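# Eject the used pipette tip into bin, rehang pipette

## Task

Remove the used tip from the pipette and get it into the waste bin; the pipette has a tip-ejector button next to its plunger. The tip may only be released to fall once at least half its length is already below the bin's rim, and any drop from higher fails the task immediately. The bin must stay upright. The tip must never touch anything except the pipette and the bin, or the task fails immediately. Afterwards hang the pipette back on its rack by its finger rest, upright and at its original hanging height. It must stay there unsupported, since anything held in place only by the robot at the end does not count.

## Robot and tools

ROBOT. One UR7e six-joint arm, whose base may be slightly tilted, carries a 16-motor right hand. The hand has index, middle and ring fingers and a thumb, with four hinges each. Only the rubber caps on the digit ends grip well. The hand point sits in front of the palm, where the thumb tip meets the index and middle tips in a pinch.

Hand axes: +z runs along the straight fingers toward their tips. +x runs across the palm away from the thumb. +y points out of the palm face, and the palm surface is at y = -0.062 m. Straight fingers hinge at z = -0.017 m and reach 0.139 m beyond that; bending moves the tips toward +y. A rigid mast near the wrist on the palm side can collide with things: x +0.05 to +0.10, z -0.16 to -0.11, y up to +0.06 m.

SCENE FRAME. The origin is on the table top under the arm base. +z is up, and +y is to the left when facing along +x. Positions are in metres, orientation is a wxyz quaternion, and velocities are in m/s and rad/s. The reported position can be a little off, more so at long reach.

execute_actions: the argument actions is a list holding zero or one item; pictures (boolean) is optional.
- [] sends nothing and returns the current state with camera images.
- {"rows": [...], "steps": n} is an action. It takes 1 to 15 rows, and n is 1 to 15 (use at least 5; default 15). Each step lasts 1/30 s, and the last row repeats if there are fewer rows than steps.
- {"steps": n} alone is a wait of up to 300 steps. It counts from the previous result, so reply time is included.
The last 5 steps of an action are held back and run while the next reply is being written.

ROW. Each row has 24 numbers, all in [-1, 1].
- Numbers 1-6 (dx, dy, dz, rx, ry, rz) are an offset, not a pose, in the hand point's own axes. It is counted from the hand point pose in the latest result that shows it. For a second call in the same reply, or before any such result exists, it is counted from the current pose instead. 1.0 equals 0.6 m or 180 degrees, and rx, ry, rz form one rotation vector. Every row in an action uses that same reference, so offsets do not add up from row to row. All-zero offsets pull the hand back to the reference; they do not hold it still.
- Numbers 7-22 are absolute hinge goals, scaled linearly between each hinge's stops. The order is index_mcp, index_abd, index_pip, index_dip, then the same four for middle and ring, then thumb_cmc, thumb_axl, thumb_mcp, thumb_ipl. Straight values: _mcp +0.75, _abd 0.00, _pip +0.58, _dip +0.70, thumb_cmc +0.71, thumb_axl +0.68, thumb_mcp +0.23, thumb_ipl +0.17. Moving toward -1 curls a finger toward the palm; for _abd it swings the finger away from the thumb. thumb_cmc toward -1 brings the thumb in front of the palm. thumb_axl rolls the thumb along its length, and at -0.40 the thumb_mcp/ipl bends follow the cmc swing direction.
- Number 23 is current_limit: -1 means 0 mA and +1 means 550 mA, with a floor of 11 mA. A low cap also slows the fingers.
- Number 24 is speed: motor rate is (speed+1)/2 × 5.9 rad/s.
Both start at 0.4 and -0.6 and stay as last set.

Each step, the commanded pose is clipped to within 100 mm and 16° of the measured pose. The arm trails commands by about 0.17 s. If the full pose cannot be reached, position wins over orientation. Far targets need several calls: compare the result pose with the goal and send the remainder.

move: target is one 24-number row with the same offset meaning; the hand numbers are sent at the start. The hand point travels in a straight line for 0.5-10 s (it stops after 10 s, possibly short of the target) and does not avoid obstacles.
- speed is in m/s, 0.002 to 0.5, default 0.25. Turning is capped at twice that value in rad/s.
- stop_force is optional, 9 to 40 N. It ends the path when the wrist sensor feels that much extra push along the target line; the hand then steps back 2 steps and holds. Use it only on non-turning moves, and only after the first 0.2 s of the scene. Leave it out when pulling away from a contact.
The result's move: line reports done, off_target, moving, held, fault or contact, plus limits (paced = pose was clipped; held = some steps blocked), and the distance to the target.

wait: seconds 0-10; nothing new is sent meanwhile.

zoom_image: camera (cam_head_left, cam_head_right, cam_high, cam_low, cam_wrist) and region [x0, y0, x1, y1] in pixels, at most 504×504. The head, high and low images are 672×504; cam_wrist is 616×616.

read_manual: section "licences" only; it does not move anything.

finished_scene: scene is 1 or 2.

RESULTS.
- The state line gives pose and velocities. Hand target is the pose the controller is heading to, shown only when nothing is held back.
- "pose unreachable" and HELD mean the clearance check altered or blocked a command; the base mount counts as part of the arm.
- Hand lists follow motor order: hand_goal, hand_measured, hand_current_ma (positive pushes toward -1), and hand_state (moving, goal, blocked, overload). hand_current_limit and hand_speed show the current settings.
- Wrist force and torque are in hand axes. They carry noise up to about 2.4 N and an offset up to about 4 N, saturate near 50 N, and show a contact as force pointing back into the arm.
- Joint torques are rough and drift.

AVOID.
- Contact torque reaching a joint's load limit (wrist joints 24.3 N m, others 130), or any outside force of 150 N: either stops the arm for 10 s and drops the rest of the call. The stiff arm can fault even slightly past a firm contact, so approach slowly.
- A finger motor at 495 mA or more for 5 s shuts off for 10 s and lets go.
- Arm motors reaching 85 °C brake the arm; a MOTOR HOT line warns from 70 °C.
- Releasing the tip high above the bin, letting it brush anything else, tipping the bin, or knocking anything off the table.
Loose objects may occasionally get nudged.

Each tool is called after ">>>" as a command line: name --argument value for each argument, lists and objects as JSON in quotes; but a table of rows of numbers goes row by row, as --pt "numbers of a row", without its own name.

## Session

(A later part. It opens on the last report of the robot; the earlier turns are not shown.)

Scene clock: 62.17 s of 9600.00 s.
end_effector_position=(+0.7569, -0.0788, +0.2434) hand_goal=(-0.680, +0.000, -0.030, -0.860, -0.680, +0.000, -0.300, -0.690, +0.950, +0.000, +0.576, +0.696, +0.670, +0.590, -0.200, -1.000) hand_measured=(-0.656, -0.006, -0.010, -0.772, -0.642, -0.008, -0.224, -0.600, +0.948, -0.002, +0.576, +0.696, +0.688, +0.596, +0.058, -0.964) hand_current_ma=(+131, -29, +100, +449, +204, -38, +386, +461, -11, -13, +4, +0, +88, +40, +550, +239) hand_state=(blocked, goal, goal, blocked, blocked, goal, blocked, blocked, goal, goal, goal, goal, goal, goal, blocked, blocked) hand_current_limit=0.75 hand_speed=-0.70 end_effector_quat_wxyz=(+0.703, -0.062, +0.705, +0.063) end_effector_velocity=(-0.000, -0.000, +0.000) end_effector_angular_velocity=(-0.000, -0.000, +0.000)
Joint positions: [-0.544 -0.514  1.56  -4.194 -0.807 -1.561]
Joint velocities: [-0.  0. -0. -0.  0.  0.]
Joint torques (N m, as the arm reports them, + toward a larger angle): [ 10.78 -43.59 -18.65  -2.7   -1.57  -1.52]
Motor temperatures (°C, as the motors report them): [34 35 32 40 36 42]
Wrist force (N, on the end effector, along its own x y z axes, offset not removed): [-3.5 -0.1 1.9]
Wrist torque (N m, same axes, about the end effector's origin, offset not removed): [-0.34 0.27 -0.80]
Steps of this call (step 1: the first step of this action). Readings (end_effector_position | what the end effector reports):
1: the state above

>>> execute_actions --actions '[{"rows": [[0,0,0,0,0,0,-0.68,0,-0.03,-0.86,-0.68,0,-0.3,-0.69,0.95,0,0.576,0.696,0.68,0.66,0.06,-0.6,0.75,-0.7],[0,0,0,0,0,0,-0.68,0,-0.03,-0.86,-0.68,0,-0.3,-0.69,0.95,0,0.576,0.696,0.68,0.66,0.06,-0.6,0.75,-0.7],[0,0,0,0,0,0,-0.68,0,-0.03,-0.86,-0.68,0,-0.3,-0.69,0.95,0,0.576,0.696,0.68,0.66,0.06,-0.6,0.75,-0.7],[0,0,0,0,0,0,-0.68,0,-0.03,-0.86,-0.68,0,-0.3,-0.69,0.95,0,0.576,0.696,0.68,0.66,0.06,-0.6,0.75,-0.7],[0,0,0,0,0,0,-0.68,0,-0.03,-0.86,-0.68,0,-0.3,-0.69,0.95,0,0.576,0.696,0.68,0.66,0.06,-0.6,0.75,-0.7],[0,0,0,0,0,0,-0.68,0,-0.03,-0.86,-0.68,0,-0.3,-0.69,0.95,0,0.576,0.696,0.68,0.66,-0.12,-0.6,0.75,-0.7]], "steps": 15}]'

>>> wait --seconds 0.5

>>> zoom_image --camera "cam_high" --region '[400, 170, 520, 260]'

Scene clock: 66.13 s of 9600.00 s.
end_effector_position=(+0.7569, -0.0788, +0.2434) hand_goal=(-0.680, +0.000, -0.030, -0.860, -0.680, +0.000, -0.300, -0.690, +0.950, +0.000, +0.576, +0.696, +0.680, +0.660, -0.120, -0.600) hand_measured=(-0.656, -0.006, -0.010, -0.772, -0.642, -0.008, -0.224, -0.600, +0.948, -0.002, +0.576, +0.696, +0.684, +0.658, +0.010, -0.866) hand_current_ma=(+131, -29, +100, +449, +204, -38, +386, +461, -11, -13, +4, +0, +15, -17, +27, -66) hand_state=(blocked, goal, goal, blocked, blocked, goal, blocked, blocked, goal, goal, goal, goal, goal, goal, moving, moving) hand_current_limit=0.75 hand_speed=-0.70 end_effector_quat_wxyz=(+0.703, -0.062, +0.705, +0.063) end_effector_velocity=(-0.000, +0.001, +0.000) end_effector_angular_velocity=(+0.000, +0.000, +0.002)
Joint positions: [-0.544 -0.514  1.56  -4.194 -0.807 -1.561]
Joint velocities: [ 0.001 -0.     0.001 -0.001  0.002  0.   ]
Joint torques (N m, as the arm reports them, + toward a larger angle): [ 10.88 -44.53 -18.4   -2.55  -1.51  -1.48]
Motor temperatures (°C, as the motors report them): [34 35 32 40 36 42]
Wrist force (N, on the end effector, along its own x y z axes, offset not removed): [1.1 -3.6 -0.3]
Wrist torque (N m, same axes, about the end effector's origin, offset not removed): [-0.38 -0.13 -0.27]
Off your previous action's commanded pose: 0.000 m, 0 deg at its last step (step 5 of this call).
Steps of this call (steps 1 to 5: the last 5 steps of your previous action; steps 6 to 109: nothing new was sent; steps 110 to 119: the first 10 steps of this action). Readings (end_effector_position | what the end effector reports):
110: (+0.7569, -0.0788, +0.2434) | hand_goal=(-0.680, +0.000, -0.030, -0.860, -0.680, +0.000, -0.300, -0.690, +0.950, +0.000, +0.576, +0.696, +0.680, +0.660, +0.060, -0.600) hand_measured=(-0.656, -0.006, -0.010, -0.772, -0.642, -0.008, -0.224, -0.600, +0.948, -0.002, +0.576, +0.696, +0.688, +0.596, +0.058, -0.964) hand_current_ma=(+131, -29, +100, +449, +204, -38, +386, +461, -11, -13, +4, +0, +88, +40, +481, +238) hand_state=(blocked, goal, goal, blocked, blocked, goal, blocked, blocked, goal, goal, goal, goal, moving, moving, moving, moving) hand_current_limit=0.75 hand_speed=-0.70
111: (+0.7569, -0.0788, +0.2434) | hand_goal=(-0.680, +0.000, -0.030, -0.860, -0.680, +0.000, -0.300, -0.690, +0.950, +0.000, +0.576, +0.696, +0.680, +0.660, +0.060, -0.600) hand_measured=(-0.656, -0.006, -0.010, -0.772, -0.642, -0.008, -0.224, -0.600, +0.948, -0.002, +0.576, +0.696, +0.688, +0.598, +0.058, -0.964) hand_current_ma=(+131, -29, +100, +449, +204, -38, +386, +461, -11, -13, +4, +0, +52, -34, +338, +171) hand_state=(blocked, goal, goal, blocked, blocked, goal, blocked, blocked, goal, goal, goal, goal, moving, moving, moving, moving) hand_current_limit=0.75 hand_speed=-0.70
113: (+0.7569, -0.0788, +0.2434) | hand_goal=(-0.680, +0.000, -0.030, -0.860, -0.680, +0.000, -0.300, -0.690, +0.950, +0.000, +0.576, +0.696, +0.680, +0.660, +0.060, -0.600) hand_measured=(-0.656, -0.006, -0.010, -0.772, -0.642, -0.008, -0.224, -0.600, +0.948, -0.002, +0.576, +0.696, +0.688, +0.622, +0.058, -0.950) hand_current_ma=(+131, -29, +100, +449, +204, -38, +386, +461, -11, -13, +4, +0, +35, -55, +61, +8) hand_state=(blocked, goal, goal, blocked, blocked, goal, blocked, blocked, goal, goal, goal, goal, moving, moving, moving, moving) hand_current_limit=0.75 hand_speed=-0.70
117: (+0.7569, -0.0788, +0.2434) | hand_goal=(-0.680, +0.000, -0.030, -0.860, -0.680, +0.000, -0.300, -0.690, +0.950, +0.000, +0.576, +0.696, +0.680, +0.660, -0.120, -0.600) hand_measured=(-0.656, -0.006, -0.010, -0.772, -0.642, -0.008, -0.224, -0.600, +0.948, -0.002, +0.576, +0.696, +0.684, +0.658, +0.046, -0.902) hand_current_ma=(+131, -29, +100, +449, +204, -38, +386, +461, -11, -13, +4, +0, +16, -15, +42, -66) hand_state=(blocked, goal, goal, blocked, blocked, goal, blocked, blocked, goal, goal, goal, goal, goal, moving, moving, moving) hand_current_limit=0.75 hand_speed=-0.70
119: the state above

Scene clock: 66.80 s of 9600.00 s.
end_effector_position=(+0.7569, -0.0788, +0.2434) hand_goal=(-0.680, +0.000, -0.030, -0.860, -0.680, +0.000, -0.300, -0.690, +0.950, +0.000, +0.576, +0.696, +0.680, +0.660, -0.120, -0.600) hand_measured=(-0.656, -0.006, -0.010, -0.772, -0.642, -0.008, -0.224, -0.600, +0.948, -0.002, +0.576, +0.696, +0.682, +0.658, -0.122, -0.606) hand_current_ma=(+131, -29, +100, +449, +204, -38, +386, +461, -11, -13, +4, +0, +15, -17, -11, -36) hand_state=(blocked, goal, goal, blocked, blocked, goal, blocked, blocked, goal, goal, goal, goal, goal, goal, goal, goal) hand_current_limit=0.75 hand_speed=-0.70 end_effector_quat_wxyz=(+0.703, -0.062, +0.705, +0.063) end_effector_velocity=(+0.000, -0.000, +0.000) end_effector_angular_velocity=(-0.001, -0.001, -0.001)
Joint positions: [-0.544 -0.514  1.56  -4.194 -0.807 -1.561]
Joint velocities: [-0.    -0.    -0.001 -0.    -0.001  0.   ]
Joint torques (N m, as the arm reports them, + toward a larger angle): [ 10.53 -44.87 -18.88  -2.58  -1.3   -1.47]
Motor temperatures (°C, as the motors report them): [34 35 32 40 36 42]
Wrist force (N, on the end effector, along its own x y z axes, offset not removed): [-4.5 -1.4 4.5]
Wrist torque (N m, same axes, about the end effector's origin, offset not removed): [-0.45 0.55 -0.87]
Hand target: +0.757, -0.079, +0.243; +0.703, -0.062, +0.705, +0.063
Off the commanded pose: 0.000 m, 0 deg.
Kept back: nothing.
Steps of this call (steps 1 to 5: the last 5 steps of your previous action; steps 6 to 20: nothing new was sent). Readings (end_effector_position | what the end effector reports):
1: (+0.7569, -0.0788, +0.2434) | hand_goal=(-0.680, +0.000, -0.030, -0.860, -0.680, +0.000, -0.300, -0.690, +0.950, +0.000, +0.576, +0.696, +0.680, +0.660, -0.120, -0.600) hand_measured=(-0.656, -0.006, -0.010, -0.772, -0.642, -0.008, -0.224, -0.600, +0.948, -0.002, +0.576, +0.696, +0.684, +0.658, -0.008, -0.848) hand_current_ma=(+131, -29, +100, +449, +204, -38, +386, +461, -11, -13, +4, +0, +15, -17, +25, -66) hand_state=(blocked, goal, goal, blocked, blocked, goal, blocked, blocked, goal, goal, goal, goal, goal, goal, moving, moving) hand_current_limit=0.75 hand_speed=-0.70
2: (+0.7569, -0.0788, +0.2434) | hand_goal=(-0.680, +0.000, -0.030, -0.860, -0.680, +0.000, -0.300, -0.690, +0.950, +0.000, +0.576, +0.696, +0.680, +0.660, -0.120, -0.600) hand_measured=(-0.656, -0.006, -0.010, -0.772, -0.642, -0.008, -0.224, -0.600, +0.948, -0.002, +0.576, +0.696, +0.684, +0.658, -0.028, -0.830) hand_current_ma=(+131, -29, +100, +449, +204, -38, +386, +461, -11, -13, +4, +0, +15, -17, +24, -66) hand_state=(blocked, goal, goal, blocked, blocked, goal, blocked, blocked, goal, goal, goal, goal, goal, goal, moving, moving) hand_current_limit=0.75 hand_speed=-0.70
4: (+0.7569, -0.0788, +0.2434) | hand_goal=(-0.680, +0.000, -0.030, -0.860, -0.680, +0.000, -0.300, -0.690, +0.950, +0.000, +0.576, +0.696, +0.680, +0.660, -0.120, -0.600) hand_measured=(-0.656, -0.006, -0.010, -0.772, -0.642, -0.008, -0.224, -0.600, +0.948, -0.002, +0.576, +0.696, +0.684, +0.658, -0.066, -0.794) hand_current_ma=(+131, -29, +100, +449, +204, -38, +386, +461, -11, -13, +4, +0, +15, -17, +22, -66) hand_state=(blocked, goal, goal, blocked, blocked, goal, blocked, blocked, goal, goal, goal, goal, goal, goal, moving, moving) hand_current_limit=0.75 hand_speed=-0.70
8: (+0.7569, -0.0788, +0.2434) | hand_goal=(-0.680, +0.000, -0.030, -0.860, -0.680, +0.000, -0.300, -0.690, +0.950, +0.000, +0.576, +0.696, +0.680, +0.660, -0.120, -0.600) hand_measured=(-0.656, -0.006, -0.010, -0.772, -0.642, -0.008, -0.224, -0.600, +0.948, -0.002, +0.576, +0.696, +0.682, +0.658, -0.120, -0.720) hand_current_ma=(+131, -29, +100, +449, +204, -38, +386, +461, -11, -13, +4, +0, +15, -17, -19, -67) hand_state=(blocked, goal, goal, blocked, blocked, goal, blocked, blocked, goal, goal, goal, goal, goal, goal, moving, moving) hand_current_limit=0.75 hand_speed=-0.70
20: the state above
camera_calibration (this result's frames):
cam_wrist: T_world_to_cam=[[-0.165196, 0.602159, 0.781098, 0.00836127], [-0.572348, -0.703509, 0.421298, 0.237998], [0.803198, -0.377464, 0.460862, -0.6246], [0, 0, 0, 1]] pos_world=[0.639277, -0.0733651, 0.181055]

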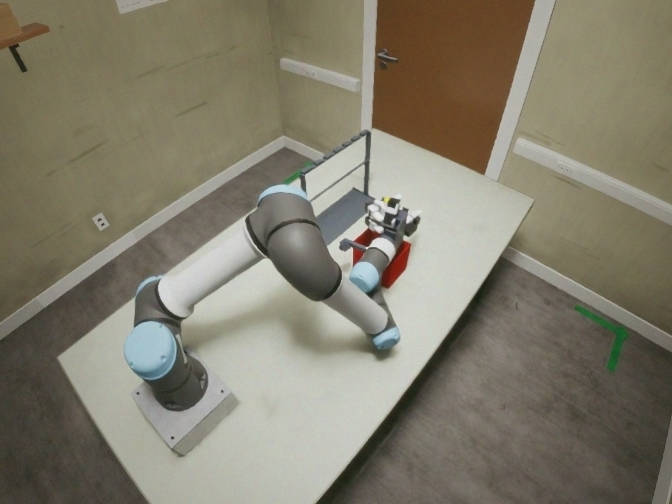

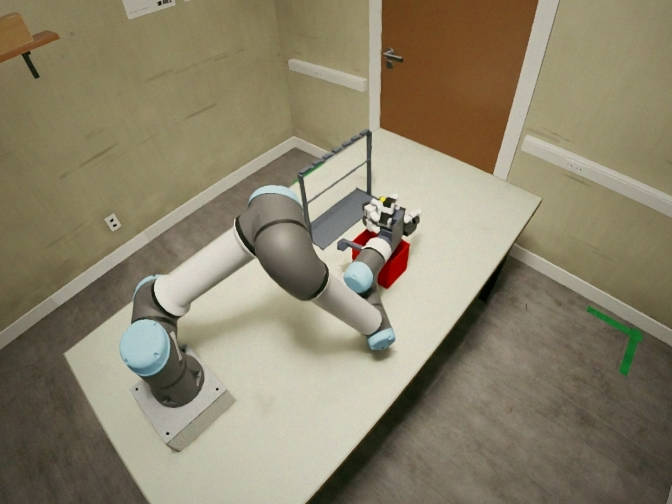

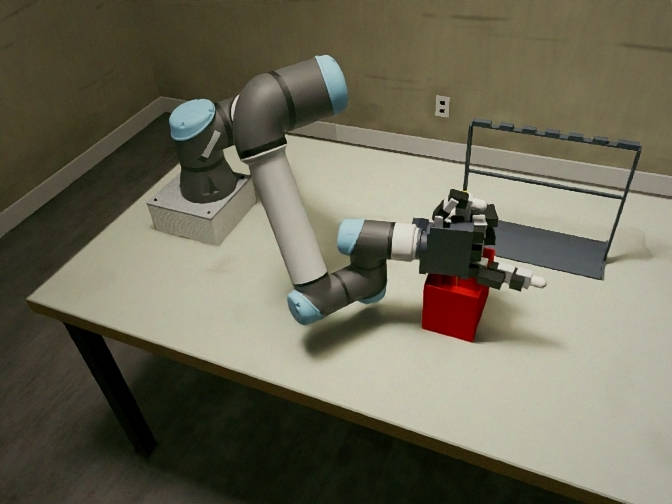

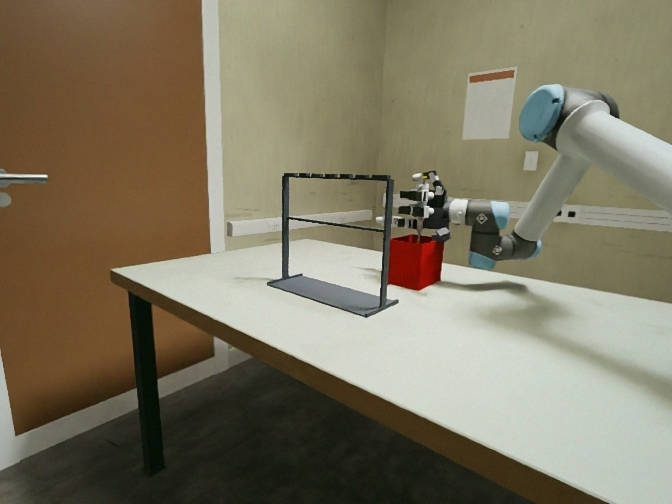

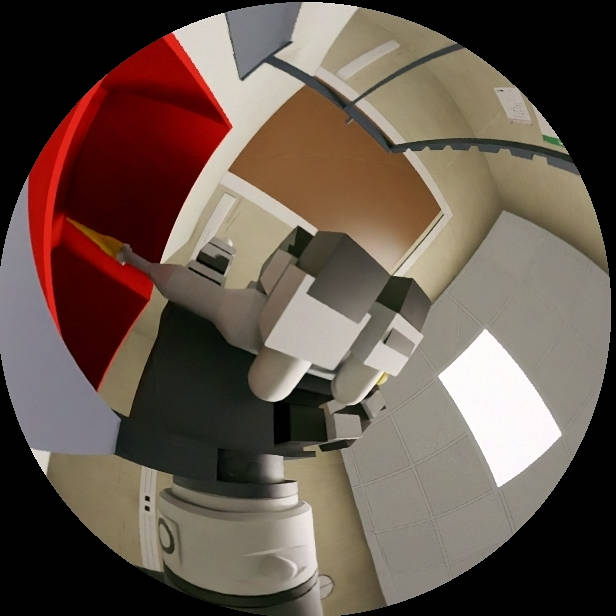

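Region (400, 170, 520, 260) of cam_high's 672x504 image, scaled by 4.200, with more detail than that image has; it fills the top 378 rows of this view, and the rest is white.

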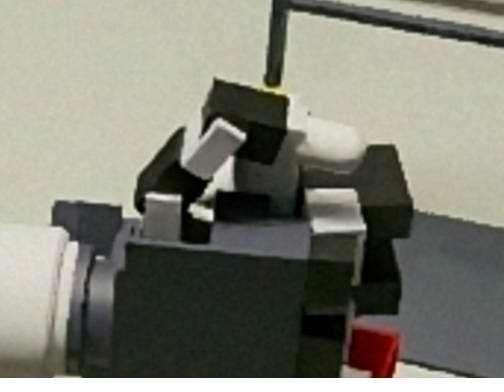

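>>> execute_actions --actions '[{"rows": [[0,0,0,0,0,0,-0.68,0,-0.03,-0.86,-0.68,0,-0.3,-0.69,0.95,0,0.576,0.696,0.67,0.655,-0.16,-1.0,1.0,-0.7]], "steps": 15}]'

>>> wait --seconds 0.6

>>> execute_actions --actions '[{"rows": [[0,0,0,0,0,0,-0.68,0,-0.03,-0.86,-0.68,0,-0.3,-0.69,0.95,0,0.576,0.696,0.67,0.655,-0.16,-1.0,0.75,-0.7]], "steps": 6}]'

>>> zoom_image --camera "cam_high" --region '[400, 170, 520, 260]'

Scene clock: 67.43 s of 9600.00 s.
end_effector_position=(+0.7569, -0.0788, +0.2434) hand_goal=(-0.680, +0.000, -0.030, -0.860, -0.680, +0.000, -0.300, -0.690, +0.950, +0.000, +0.576, +0.696, +0.670, +0.656, -0.160, -1.000) hand_measured=(-0.656, -0.006, -0.010, -0.772, -0.642, -0.008, -0.224, -0.600, +0.948, -0.002, +0.576, +0.696, +0.672, +0.658, -0.162, -0.738) hand_current_ma=(+131, -29, +100, +449, +204, -38, +386, +461, -11, -13, +4, +0, +15, +7, -12, +36) hand_state=(blocked, goal, goal, blocked, blocked, goal, blocked, blocked, goal, goal, goal, goal, goal, goal, goal, moving) hand_current_limit=1.00 hand_speed=-0.70 end_effector_quat_wxyz=(+0.703, -0.062, +0.705, +0.063) end_effector_velocity=(+0.000, +0.001, -0.000) end_effector_angular_velocity=(+0.001, +0.001, +0.000)
Joint positions: [-0.544 -0.514  1.56  -4.194 -0.807 -1.561]
Joint velocities: [ 0.001 -0.     0.001  0.    -0.001  0.   ]
Joint torques (N m, as the arm reports them, + toward a larger angle): [ 10.91 -44.52 -19.84  -2.48  -1.52  -1.39]
Motor temperatures (°C, as the motors report them): [34 35 32 40 36 42]
Wrist force (N, on the end effector, along its own x y z axes, offset not removed): [-2.9 0.4 1.7]
Wrist torque (N m, same axes, about the end effector's origin, offset not removed): [-0.37 0.24 -0.41]
Steps of this call (steps 1 to 9: nothing new was sent; steps 10 to 19: the first 10 steps of this action). Readings (end_effector_position | what the end effector reports):
10: (+0.7569, -0.0788, +0.2434) | hand_goal=(-0.680, +0.000, -0.030, -0.860, -0.680, +0.000, -0.300, -0.690, +0.950, +0.000, +0.576, +0.696, +0.670, +0.656, -0.160, -1.000) hand_measured=(-0.656, -0.006, -0.010, -0.772, -0.642, -0.008, -0.224, -0.600, +0.948, -0.002, +0.576, +0.696, +0.682, +0.658, -0.122, -0.606) hand_current_ma=(+131, -29, +100, +449, +204, -38, +386, +461, -11, -13, +4, +0, +15, -17, -11, -36) hand_state=(blocked, goal, goal, blocked, blocked, goal, blocked, blocked, goal, goal, goal, goal, moving, moving, moving, moving) hand_current_limit=1.00 hand_speed=-0.70
11: (+0.7569, -0.0788, +0.2434) | hand_goal=(-0.680, +0.000, -0.030, -0.860, -0.680, +0.000, -0.300, -0.690, +0.950, +0.000, +0.576, +0.696, +0.670, +0.656, -0.160, -1.000) hand_measured=(-0.656, -0.006, -0.010, -0.772, -0.642, -0.008, -0.224, -0.600, +0.948, -0.002, +0.576, +0.696, +0.682, +0.658, -0.122, -0.606) hand_current_ma=(+131, -29, +100, +449, +204, -38, +386, +461, -11, -13, +4, +0, +46, +9, +55, +52) hand_state=(blocked, goal, goal, blocked, blocked, goal, blocked, blocked, goal, goal, goal, goal, moving, moving, moving, moving) hand_current_limit=1.00 hand_speed=-0.70
13: (+0.7569, -0.0788, +0.2434) | hand_goal=(-0.680, +0.000, -0.030, -0.860, -0.680, +0.000, -0.300, -0.690, +0.950, +0.000, +0.576, +0.696, +0.670, +0.656, -0.160, -1.000) hand_measured=(-0.656, -0.006, -0.010, -0.772, -0.642, -0.008, -0.224, -0.600, +0.948, -0.002, +0.576, +0.696, +0.674, +0.658, -0.150, -0.630) hand_current_ma=(+131, -29, +100, +449, +204, -38, +386, +461, -11, -13, +4, +0, +10, +8, -35, +38) hand_state=(blocked, goal, goal, blocked, blocked, goal, blocked, blocked, goal, goal, goal, goal, moving, goal, moving, moving) hand_current_limit=1.00 hand_speed=-0.70
17: (+0.7569, -0.0788, +0.2434) | hand_goal=(-0.680, +0.000, -0.030, -0.860, -0.680, +0.000, -0.300, -0.690, +0.950, +0.000, +0.576, +0.696, +0.670, +0.656, -0.160, -1.000) hand_measured=(-0.656, -0.006, -0.010, -0.772, -0.642, -0.008, -0.224, -0.600, +0.948, -0.002, +0.576, +0.696, +0.672, +0.658, -0.162, -0.702) hand_current_ma=(+131, -29, +100, +449, +204, -38, +386, +461, -11, -13, +4, +0, +15, +7, -12, +35) hand_state=(blocked, goal, goal, blocked, blocked, goal, blocked, blocked, goal, goal, goal, goal, goal, goal, goal, moving) hand_current_limit=1.00 hand_speed=-0.70
19: the state above

Scene clock: 68.20 s of 9600.00 s.
end_effector_position=(+0.7569, -0.0788, +0.2434) hand_goal=(-0.680, +0.000, -0.030, -0.860, -0.680, +0.000, -0.300, -0.690, +0.950, +0.000, +0.576, +0.696, +0.670, +0.656, -0.160, -1.000) hand_measured=(-0.666, -0.010, +0.008, -0.774, -0.638, -0.014, -0.224, -0.600, +0.948, -0.002, +0.576, +0.696, +0.672, +0.658, -0.144, -0.830) hand_current_ma=(+71, -45, +195, +437, +228, -66, +386, +461, -11, -13, +4, +0, +15, +16, +115, +550) hand_state=(goal, goal, blocked, blocked, blocked, goal, blocked, blocked, goal, goal, goal, goal, goal, goal, goal, blocked) hand_current_limit=1.00 hand_speed=-0.70 end_effector_quat_wxyz=(+0.703, -0.062, +0.705, +0.063) end_effector_velocity=(+0.000, -0.001, +0.000) end_effector_angular_velocity=(-0.000, -0.000, -0.001)
Joint positions: [-0.544 -0.514  1.56  -4.194 -0.807 -1.561]
Joint velocities: [-0.     0.    -0.     0.    -0.001 -0.   ]
Joint torques (N m, as the arm reports them, + toward a larger angle): [ 11.22 -45.24 -18.43  -2.52  -1.59  -1.49]
Motor temperatures (°C, as the motors report them): [34 35 32 40 36 42]
Wrist force (N, on the end effector, along its own x y z axes, offset not removed): [-1.1 -0.2 1.6]
Wrist torque (N m, same axes, about the end effector's origin, offset not removed): [-0.41 0.19 -0.43]
Hand target: +0.757, -0.079, +0.243; +0.703, -0.062, +0.705, +0.063
Off the commanded pose: 0.000 m, 0 deg.
Kept back: nothing.
Steps of this call (steps 1 to 5: the last 5 steps of your previous action; steps 6 to 23: nothing new was sent). Readings (end_effector_position | what the end effector reports):
1: (+0.7569, -0.0788, +0.2434) | hand_goal=(-0.680, +0.000, -0.030, -0.860, -0.680, +0.000, -0.300, -0.690, +0.950, +0.000, +0.576, +0.696, +0.670, +0.656, -0.160, -1.000) hand_measured=(-0.656, -0.006, -0.010, -0.772, -0.642, -0.008, -0.224, -0.600, +0.948, -0.002, +0.576, +0.696, +0.672, +0.658, -0.162, -0.754) hand_current_ma=(+131, -29, +100, +449, +204, -38, +386, +461, -11, -13, +4, +0, +15, +7, -9, +104) hand_state=(blocked, goal, goal, blocked, blocked, goal, blocked, blocked, goal, goal, goal, goal, goal, goal, goal, moving) hand_current_limit=1.00 hand_speed=-0.70
2: (+0.7569, -0.0788, +0.2434) | hand_goal=(-0.680, +0.000, -0.030, -0.860, -0.680, +0.000, -0.300, -0.690, +0.950, +0.000, +0.576, +0.696, +0.670, +0.656, -0.160, -1.000) hand_measured=(-0.656, -0.006, -0.010, -0.772, -0.642, -0.008, -0.224, -0.600, +0.948, -0.002, +0.576, +0.696, +0.672, +0.658, -0.160, -0.764) hand_current_ma=(+121, -30, +101, +449, +204, -38, +386, +461, -11, -13, +4, +0, +15, +7, +6, +203) hand_state=(moving, goal, goal, blocked, blocked, goal, blocked, blocked, goal, goal, goal, goal, goal, goal, moving, moving) hand_current_limit=1.00 hand_speed=-0.70
4: (+0.7569, -0.0788, +0.2434) | hand_goal=(-0.680, +0.000, -0.030, -0.860, -0.680, +0.000, -0.300, -0.690, +0.950, +0.000, +0.576, +0.696, +0.670, +0.656, -0.160, -1.000) hand_measured=(-0.658, -0.008, -0.008, -0.772, -0.642, -0.008, -0.224, -0.600, +0.948, -0.002, +0.576, +0.696, +0.672, +0.658, -0.156, -0.780) hand_current_ma=(+110, -35, +121, +449, +204, -44, +386, +461, -11, -13, +4, +0, +15, +12, +44, +330) hand_state=(moving, goal, moving, blocked, blocked, goal, blocked, blocked, goal, goal, goal, goal, goal, goal, moving, moving) hand_current_limit=1.00 hand_speed=-0.70
8: (+0.7569, -0.0788, +0.2434) | hand_goal=(-0.680, +0.000, -0.030, -0.860, -0.680, +0.000, -0.300, -0.690, +0.950, +0.000, +0.576, +0.696, +0.670, +0.656, -0.160, -1.000) hand_measured=(-0.664, -0.010, +0.002, -0.772, -0.640, -0.012, -0.224, -0.600, +0.948, -0.002, +0.576, +0.696, +0.672, +0.658, -0.148, -0.812) hand_current_ma=(+81, -45, +174, +440, +221, -60, +386, +461, -11, -13, +4, +0, +15, +15, +94, +503) hand_state=(moving, goal, moving, moving, moving, moving, blocked, blocked, goal, goal, goal, goal, goal, goal, moving, moving) hand_current_limit=1.00 hand_speed=-0.70
23: the state above
camera_calibration (this result's frames):
cam_wrist: T_world_to_cam=[[-0.165196, 0.602159, 0.781098, 0.00836146], [-0.572349, -0.703509, 0.421298, 0.237998], [0.803198, -0.377464, 0.460862, -0.6246], [0, 0, 0, 1]] pos_world=[0.639277, -0.0733652, 0.181055]

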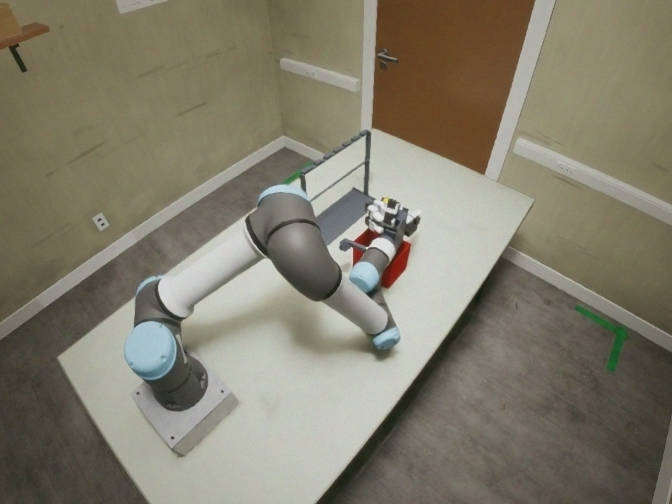

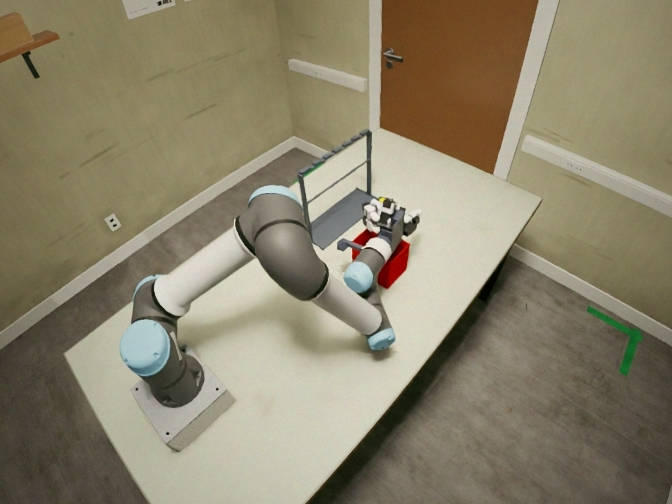

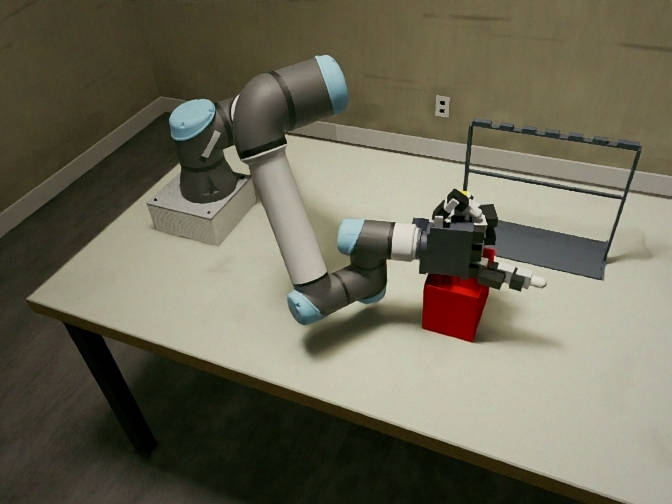

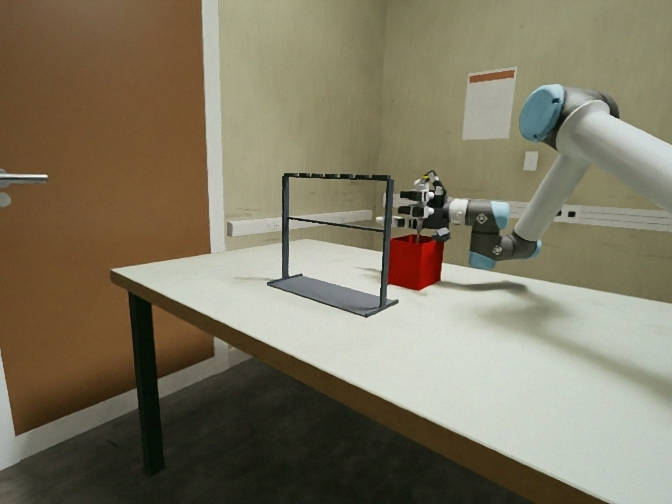

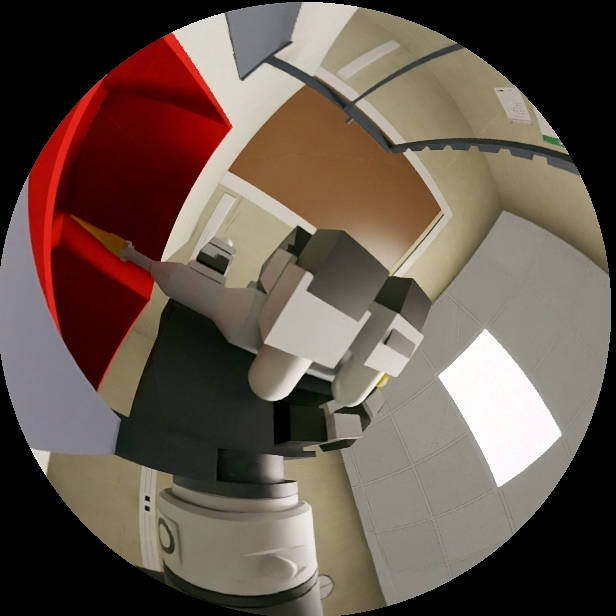

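Scene clock: 68.23 s of 9600.00 s.
end_effector_position=(+0.7569, -0.0788, +0.2434) hand_goal=(-0.680, +0.000, -0.030, -0.860, -0.680, +0.000, -0.300, -0.690, +0.950, +0.000, +0.576, +0.696, +0.670, +0.656, -0.160, -1.000) hand_measured=(-0.666, -0.010, +0.008, -0.774, -0.638, -0.014, -0.224, -0.600, +0.948, -0.002, +0.576, +0.696, +0.672, +0.658, -0.144, -0.830) hand_current_ma=(+71, -45, +195, +437, +228, -66, +386, +461, -11, -13, +4, +0, +15, +16, +115, +550) hand_state=(goal, goal, blocked, blocked, blocked, goal, blocked, blocked, goal, goal, goal, goal, goal, goal, goal, blocked) hand_current_limit=0.75 hand_speed=-0.70 end_effector_quat_wxyz=(+0.703, -0.062, +0.705, +0.063) end_effector_velocity=(+0.000, +0.001, +0.000) end_effector_angular_velocity=(-0.001, -0.001, +0.001)
Joint positions: [-0.544 -0.514  1.56  -4.194 -0.807 -1.561]
Joint velocities: [ 0.001 -0.    -0.    -0.001  0.     0.   ]
Joint torques (N m, as the arm reports them, + toward a larger angle): [ 10.42 -44.51 -18.98  -2.62  -1.46  -1.38]
Motor temperatures (°C, as the motors report them): [34 35 32 40 36 42]
Wrist force (N, on the end effector, along its own x y z axes, offset not removed): [-2.9 -5.8 4.1]
Wrist torque (N m, same axes, about the end effector's origin, offset not removed): [-1.02 0.26 -0.51]
Steps of this call (step 1: the first step of this action). Readings (end_effector_position | what the end effector reports):
1: the state above

Region (400, 170, 520, 260) of cam_high's 672x504 image, scaled by 4.200, with more detail than that image has; it fills the top 378 rows of this view, and the rest is white.

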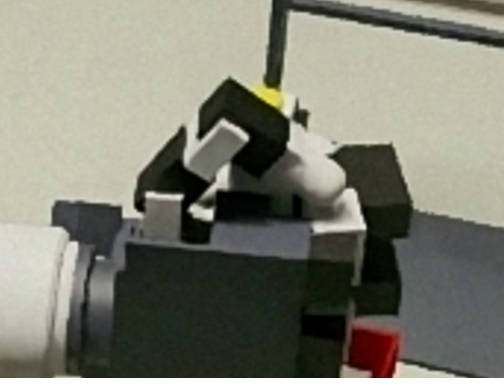

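>>> execute_actions --actions '[{"rows": [[0,0,0,0,0,0,-0.68,0,-0.03,-0.86,-0.68,0,-0.3,-0.69,0.95,0,0.576,0.696,0.67,0.655,-0.4,-1.0,1.0,-0.7]], "steps": 15}]'

>>> wait --seconds 0.4

>>> execute_actions --actions '[{"rows": [[0,0,0,0,0,0,-0.68,0,-0.03,-0.86,-0.68,0,-0.3,-0.69,0.95,0,0.576,0.696,0.67,0.655,-0.4,-1.0,0.75,-0.7]], "steps": 6}]'

>>> zoom_image --camera "cam_high" --region '[400, 170, 520, 260]'

Scene clock: 69.07 s of 9600.00 s.
end_effector_position=(+0.7569, -0.0788, +0.2434) hand_goal=(-0.680, +0.000, -0.030, -0.860, -0.680, +0.000, -0.300, -0.690, +0.950, +0.000, +0.576, +0.696, +0.670, +0.656, -0.400, -1.000) hand_measured=(-0.666, -0.010, +0.008, -0.776, -0.638, -0.014, -0.224, -0.600, +0.948, -0.002, +0.576, +0.696, +0.672, +0.658, -0.186, -0.844) hand_current_ma=(+71, -45, +195, +427, +228, -66, +386, +461, -11, -13, +4, +0, +12, +15, +550, +550) hand_state=(goal, goal, blocked, blocked, blocked, goal, blocked, blocked, goal, goal, goal, goal, goal, goal, blocked, blocked) hand_current_limit=1.00 hand_speed=-0.70 end_effector_quat_wxyz=(+0.703, -0.062, +0.705, +0.063) end_effector_velocity=(+0.000, +0.001, +0.000) end_effector_angular_velocity=(-0.001, -0.001, +0.001)
Joint positions: [-0.544 -0.514  1.56  -4.194 -0.807 -1.561]
Joint velocities: [ 0.001 -0.    -0.    -0.001 -0.    -0.   ]
Joint torques (N m, as the arm reports them, + toward a larger angle): [ 10.62 -45.17 -18.91  -2.49  -1.43  -1.42]
Motor temperatures (°C, as the motors report them): [34 35 32 40 36 42]
Wrist force (N, on the end effector, along its own x y z axes, offset not removed): [-3.8 0.5 1.8]
Wrist torque (N m, same axes, about the end effector's origin, offset not removed): [0.02 0.35 -0.58]
Off your previous action's commanded pose: 0.000 m, 0 deg at its last step (step 5 of this call).
Steps of this call (steps 1 to 5: the last 5 steps of your previous action; steps 6 to 15: nothing new was sent; steps 16 to 25: the first 10 steps of this action). Readings (end_effector_position | what the end effector reports):
16: (+0.7569, -0.0788, +0.2434) | hand_goal=(-0.680, +0.000, -0.030, -0.860, -0.680, +0.000, -0.300, -0.690, +0.950, +0.000, +0.576, +0.696, +0.670, +0.656, -0.400, -1.000) hand_measured=(-0.666, -0.010, +0.008, -0.774, -0.638, -0.014, -0.224, -0.600, +0.948, -0.002, +0.576, +0.696, +0.672, +0.658, -0.144, -0.830) hand_current_ma=(+71, -45, +195, +437, +228, -66, +386, +461, -11, -13, +4, +0, +15, +16, +115, +481) hand_state=(goal, goal, blocked, blocked, blocked, goal, blocked, blocked, goal, goal, goal, goal, goal, goal, moving, blocked) hand_current_limit=1.00 hand_speed=-0.70
17: (+0.7569, -0.0788, +0.2434) | hand_goal=(-0.680, +0.000, -0.030, -0.860, -0.680, +0.000, -0.300, -0.690, +0.950, +0.000, +0.576, +0.696, +0.670, +0.656, -0.400, -1.000) hand_measured=(-0.666, -0.010, +0.008, -0.774, -0.638, -0.014, -0.224, -0.600, +0.948, -0.002, +0.576, +0.696, +0.672, +0.658, -0.144, -0.830) hand_current_ma=(+71, -45, +195, +437, +228, -66, +386, +461, -11, -13, +4, +0, +15, +16, +258, +550) hand_state=(goal, goal, blocked, blocked, blocked, goal, blocked, blocked, goal, goal, goal, goal, goal, goal, moving, moving) hand_current_limit=1.00 hand_speed=-0.70
19: (+0.7569, -0.0788, +0.2434) | hand_goal=(-0.680, +0.000, -0.030, -0.860, -0.680, +0.000, -0.300, -0.690, +0.950, +0.000, +0.576, +0.696, +0.670, +0.656, -0.400, -1.000) hand_measured=(-0.666, -0.010, +0.008, -0.774, -0.638, -0.014, -0.224, -0.600, +0.948, -0.002, +0.576, +0.696, +0.672, +0.658, -0.150, -0.830) hand_current_ma=(+71, -45, +195, +436, +228, -66, +386, +461, -11, -13, +4, +0, +15, +16, +431, +546) hand_state=(goal, goal, blocked, blocked, blocked, goal, blocked, blocked, goal, goal, goal, goal, goal, goal, moving, blocked) hand_current_limit=1.00 hand_speed=-0.70
23: (+0.7569, -0.0788, +0.2434) | hand_goal=(-0.680, +0.000, -0.030, -0.860, -0.680, +0.000, -0.300, -0.690, +0.950, +0.000, +0.576, +0.696, +0.670, +0.656, -0.400, -1.000) hand_measured=(-0.666, -0.010, +0.008, -0.776, -0.638, -0.014, -0.224, -0.600, +0.948, -0.002, +0.576, +0.696, +0.672, +0.658, -0.186, -0.844) hand_current_ma=(+71, -45, +195, +427, +228, -66, +386, +461, -11, -13, +4, +0, +12, +15, +550, +550) hand_state=(goal, goal, blocked, blocked, blocked, goal, blocked, blocked, goal, goal, goal, goal, goal, goal, moving, blocked) hand_current_limit=1.00 hand_speed=-0.70
25: the state above

Scene clock: 69.63 s of 9600.00 s.
end_effector_position=(+0.7569, -0.0788, +0.2434) hand_goal=(-0.680, +0.000, -0.030, -0.860, -0.680, +0.000, -0.300, -0.690, +0.950, +0.000, +0.576, +0.696, +0.670, +0.656, -0.400, -1.000) hand_measured=(-0.666, -0.010, +0.008, -0.776, -0.638, -0.014, -0.224, -0.600, +0.948, -0.002, +0.576, +0.696, +0.672, +0.658, -0.186, -0.844) hand_current_ma=(+71, -45, +195, +427, +228, -66, +386, +461, -11, -13, +4, +0, +12, +15, +550, +550) hand_state=(goal, goal, blocked, blocked, blocked, goal, blocked, blocked, goal, goal, goal, goal, goal, goal, blocked, blocked) hand_current_limit=1.00 hand_speed=-0.70 end_effector_quat_wxyz=(+0.703, -0.062, +0.705, +0.063) end_effector_velocity=(+0.000, -0.000, -0.000) end_effector_angular_velocity=(+0.001, +0.001, +0.000)
Joint positions: [-0.544 -0.514  1.56  -4.194 -0.807 -1.561]
Joint velocities: [-0.     0.     0.     0.001  0.     0.   ]
Joint torques (N m, as the arm reports them, + toward a larger angle): [ 10.65 -44.81 -18.9   -2.48  -1.32  -1.47]
Motor temperatures (°C, as the motors report them): [34 35 32 40 36 42]
Wrist force (N, on the end effector, along its own x y z axes, offset not removed): [0.0 -1.7 1.4]
Wrist torque (N m, same axes, about the end effector's origin, offset not removed): [-0.48 0.06 -0.38]
Hand target: +0.757, -0.079, +0.243; +0.703, -0.062, +0.705, +0.063
Off the commanded pose: 0.000 m, 0 deg.
Kept back: nothing.
Steps of this call (steps 1 to 5: the last 5 steps of your previous action; steps 6 to 17: nothing new was sent). Readings (end_effector_position | what the end effector reports):
1: (+0.7569, -0.0788, +0.2434) | hand_goal=(-0.680, +0.000, -0.030, -0.860, -0.680, +0.000, -0.300, -0.690, +0.950, +0.000, +0.576, +0.696, +0.670, +0.656, -0.400, -1.000) hand_measured=(-0.666, -0.010, +0.008, -0.776, -0.638, -0.014, -0.224, -0.600, +0.948, -0.002, +0.576, +0.696, +0.672, +0.658, -0.186, -0.844) hand_current_ma=(+71, -45, +195, +427, +228, -66, +386, +461, -11, -13, +4, +0, +12, +15, +550, +550) hand_state=(goal, goal, blocked, blocked, blocked, goal, blocked, blocked, goal, goal, goal, goal, goal, goal, blocked, blocked) hand_current_limit=1.00 hand_speed=-0.70
2: (+0.7569, -0.0788, +0.2434) | hand_goal=(-0.680, +0.000, -0.030, -0.860, -0.680, +0.000, -0.300, -0.690, +0.950, +0.000, +0.576, +0.696, +0.670, +0.656, -0.400, -1.000) hand_measured=(-0.666, -0.010, +0.008, -0.776, -0.638, -0.014, -0.224, -0.600, +0.948, -0.002, +0.576, +0.696, +0.672, +0.658, -0.186, -0.844) hand_current_ma=(+71, -45, +195, +427, +228, -66, +386, +461, -11, -13, +4, +0, +12, +15, +550, +550) hand_state=(goal, goal, blocked, blocked, blocked, goal, blocked, blocked, goal, goal, goal, goal, goal, goal, blocked, blocked) hand_current_limit=1.00 hand_speed=-0.70
4: (+0.7569, -0.0788, +0.2434) | hand_goal=(-0.680, +0.000, -0.030, -0.860, -0.680, +0.000, -0.300, -0.690, +0.950, +0.000, +0.576, +0.696, +0.670, +0.656, -0.400, -1.000) hand_measured=(-0.666, -0.010, +0.008, -0.776, -0.638, -0.014, -0.224, -0.600, +0.948, -0.002, +0.576, +0.696, +0.672, +0.658, -0.186, -0.844) hand_current_ma=(+71, -45, +195, +427, +228, -66, +386, +461, -11, -13, +4, +0, +12, +15, +550, +550) hand_state=(goal, goal, blocked, blocked, blocked, goal, blocked, blocked, goal, goal, goal, goal, goal, goal, blocked, blocked) hand_current_limit=1.00 hand_speed=-0.70
8: (+0.7569, -0.0788, +0.2434) | hand_goal=(-0.680, +0.000, -0.030, -0.860, -0.680, +0.000, -0.300, -0.690, +0.950, +0.000, +0.576, +0.696, +0.670, +0.656, -0.400, -1.000) hand_measured=(-0.666, -0.010, +0.008, -0.776, -0.638, -0.014, -0.224, -0.600, +0.948, -0.002, +0.576, +0.696, +0.672, +0.658, -0.186, -0.844) hand_current_ma=(+71, -45, +195, +427, +228, -66, +386, +461, -11, -13, +4, +0, +12, +15, +550, +550) hand_state=(goal, goal, blocked, blocked, blocked, goal, blocked, blocked, goal, goal, goal, goal, goal, goal, blocked, blocked) hand_current_limit=1.00 hand_speed=-0.70
17: the state above
camera_calibration (this result's frames):
cam_wrist: T_world_to_cam=[[-0.165196, 0.602159, 0.781098, 0.0083614], [-0.572349, -0.703509, 0.421298, 0.237998], [0.803198, -0.377464, 0.460862, -0.6246], [0, 0, 0, 1]] pos_world=[0.639277, -0.0733651, 0.181055]

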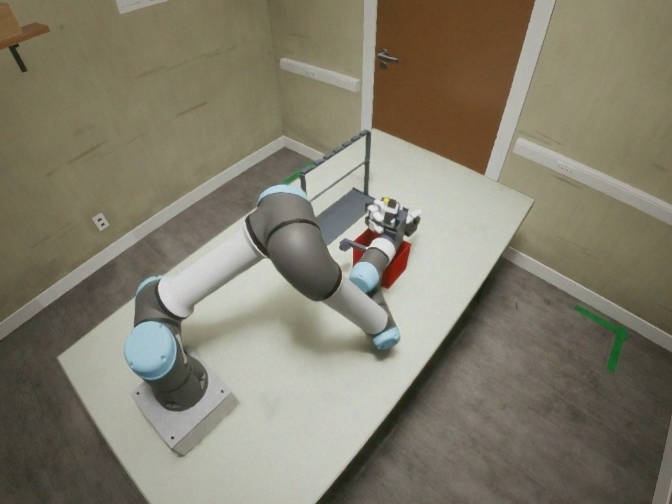

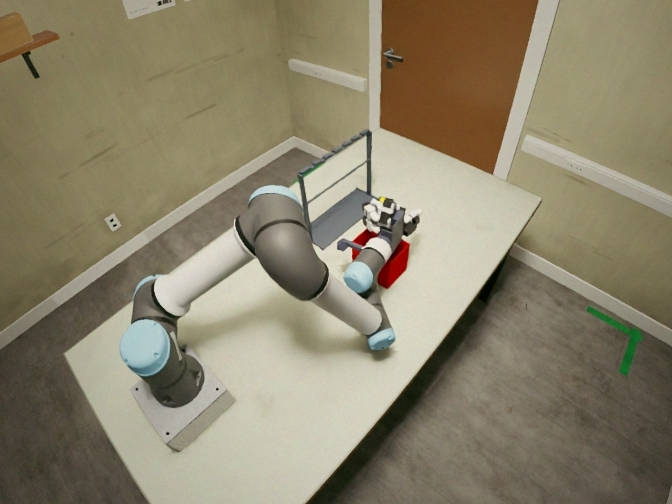

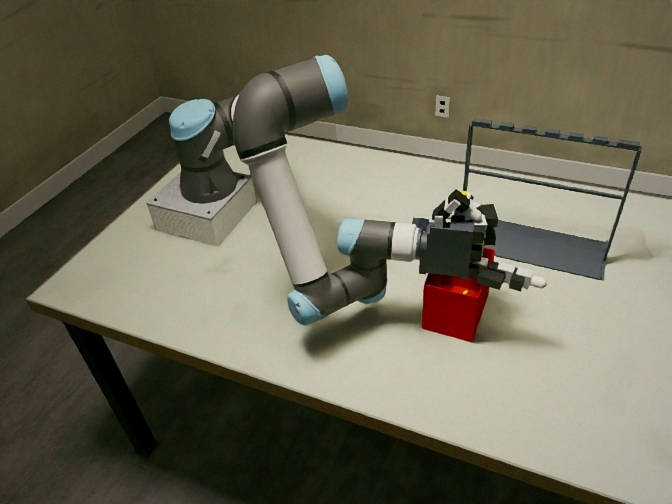

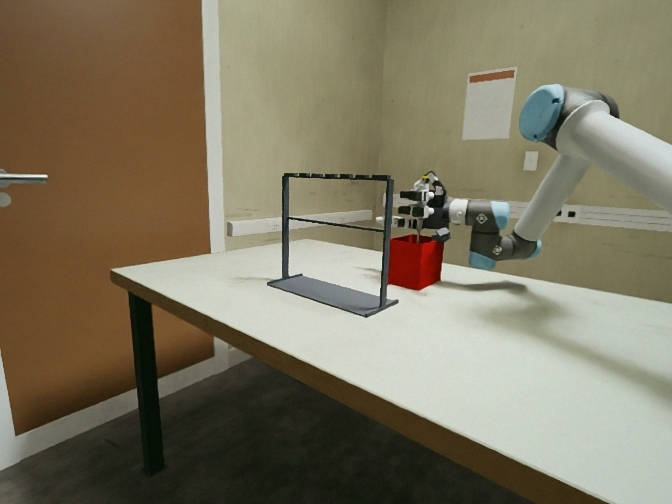

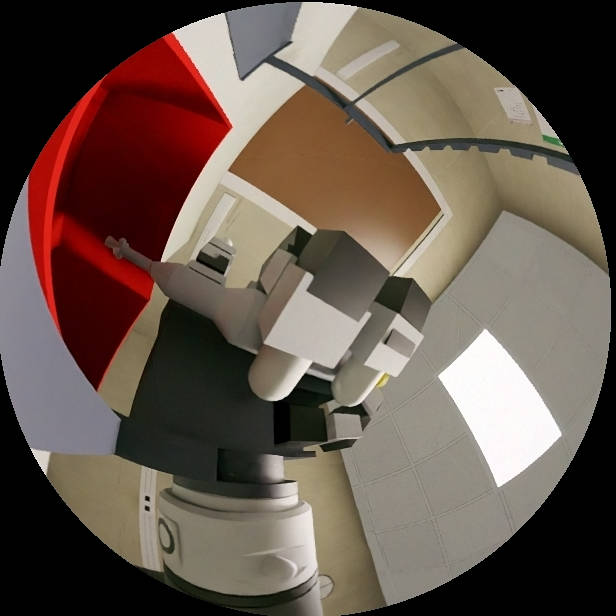

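Scene clock: 69.67 s of 9600.00 s.
end_effector_position=(+0.7569, -0.0788, +0.2434) hand_goal=(-0.680, +0.000, -0.030, -0.860, -0.680, +0.000, -0.300, -0.690, +0.950, +0.000, +0.576, +0.696, +0.670, +0.656, -0.400, -1.000) hand_measured=(-0.666, -0.010, +0.008, -0.776, -0.638, -0.014, -0.224, -0.600, +0.948, -0.002, +0.576, +0.696, +0.672, +0.658, -0.186, -0.844) hand_current_ma=(+71, -45, +195, +427, +228, -66, +386, +461, -11, -13, +4, +0, +12, +15, +550, +550) hand_state=(goal, goal, blocked, blocked, blocked, goal, blocked, blocked, goal, goal, goal, goal, goal, goal, blocked, blocked) hand_current_limit=0.75 hand_speed=-0.70 end_effector_quat_wxyz=(+0.703, -0.062, +0.705, +0.063) end_effector_velocity=(-0.000, -0.001, +0.000) end_effector_angular_velocity=(-0.001, -0.001, -0.001)
Joint positions: [-0.544 -0.514  1.56  -4.194 -0.807 -1.561]
Joint velocities: [-0.001  0.    -0.    -0.001 -0.001 -0.   ]
Joint torques (N m, as the arm reports them, + toward a larger angle): [ 10.54 -43.86 -18.41  -2.55  -1.3   -1.68]
Motor temperatures (°C, as the motors report them): [34 35 32 40 36 42]
Wrist force (N, on the end effector, along its own x y z axes, offset not removed): [-3.5 -1.7 3.5]
Wrist torque (N m, same axes, about the end effector's origin, offset not removed): [-0.53 0.32 -0.46]
Steps of this call (step 1: the first step of this action). Readings (end_effector_position | what the end effector reports):
1: the state above

Region (400, 170, 520, 260) of cam_high's 672x504 image, scaled by 4.200, with more detail than that image has; it fills the top 378 rows of this view, and the rest is white.

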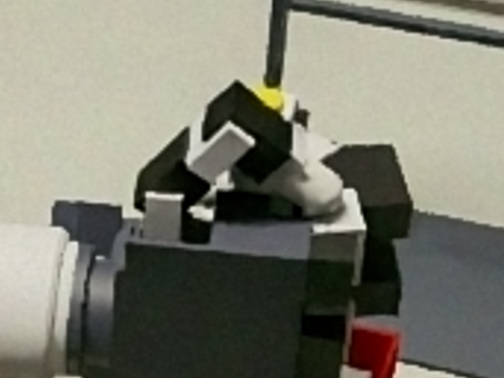

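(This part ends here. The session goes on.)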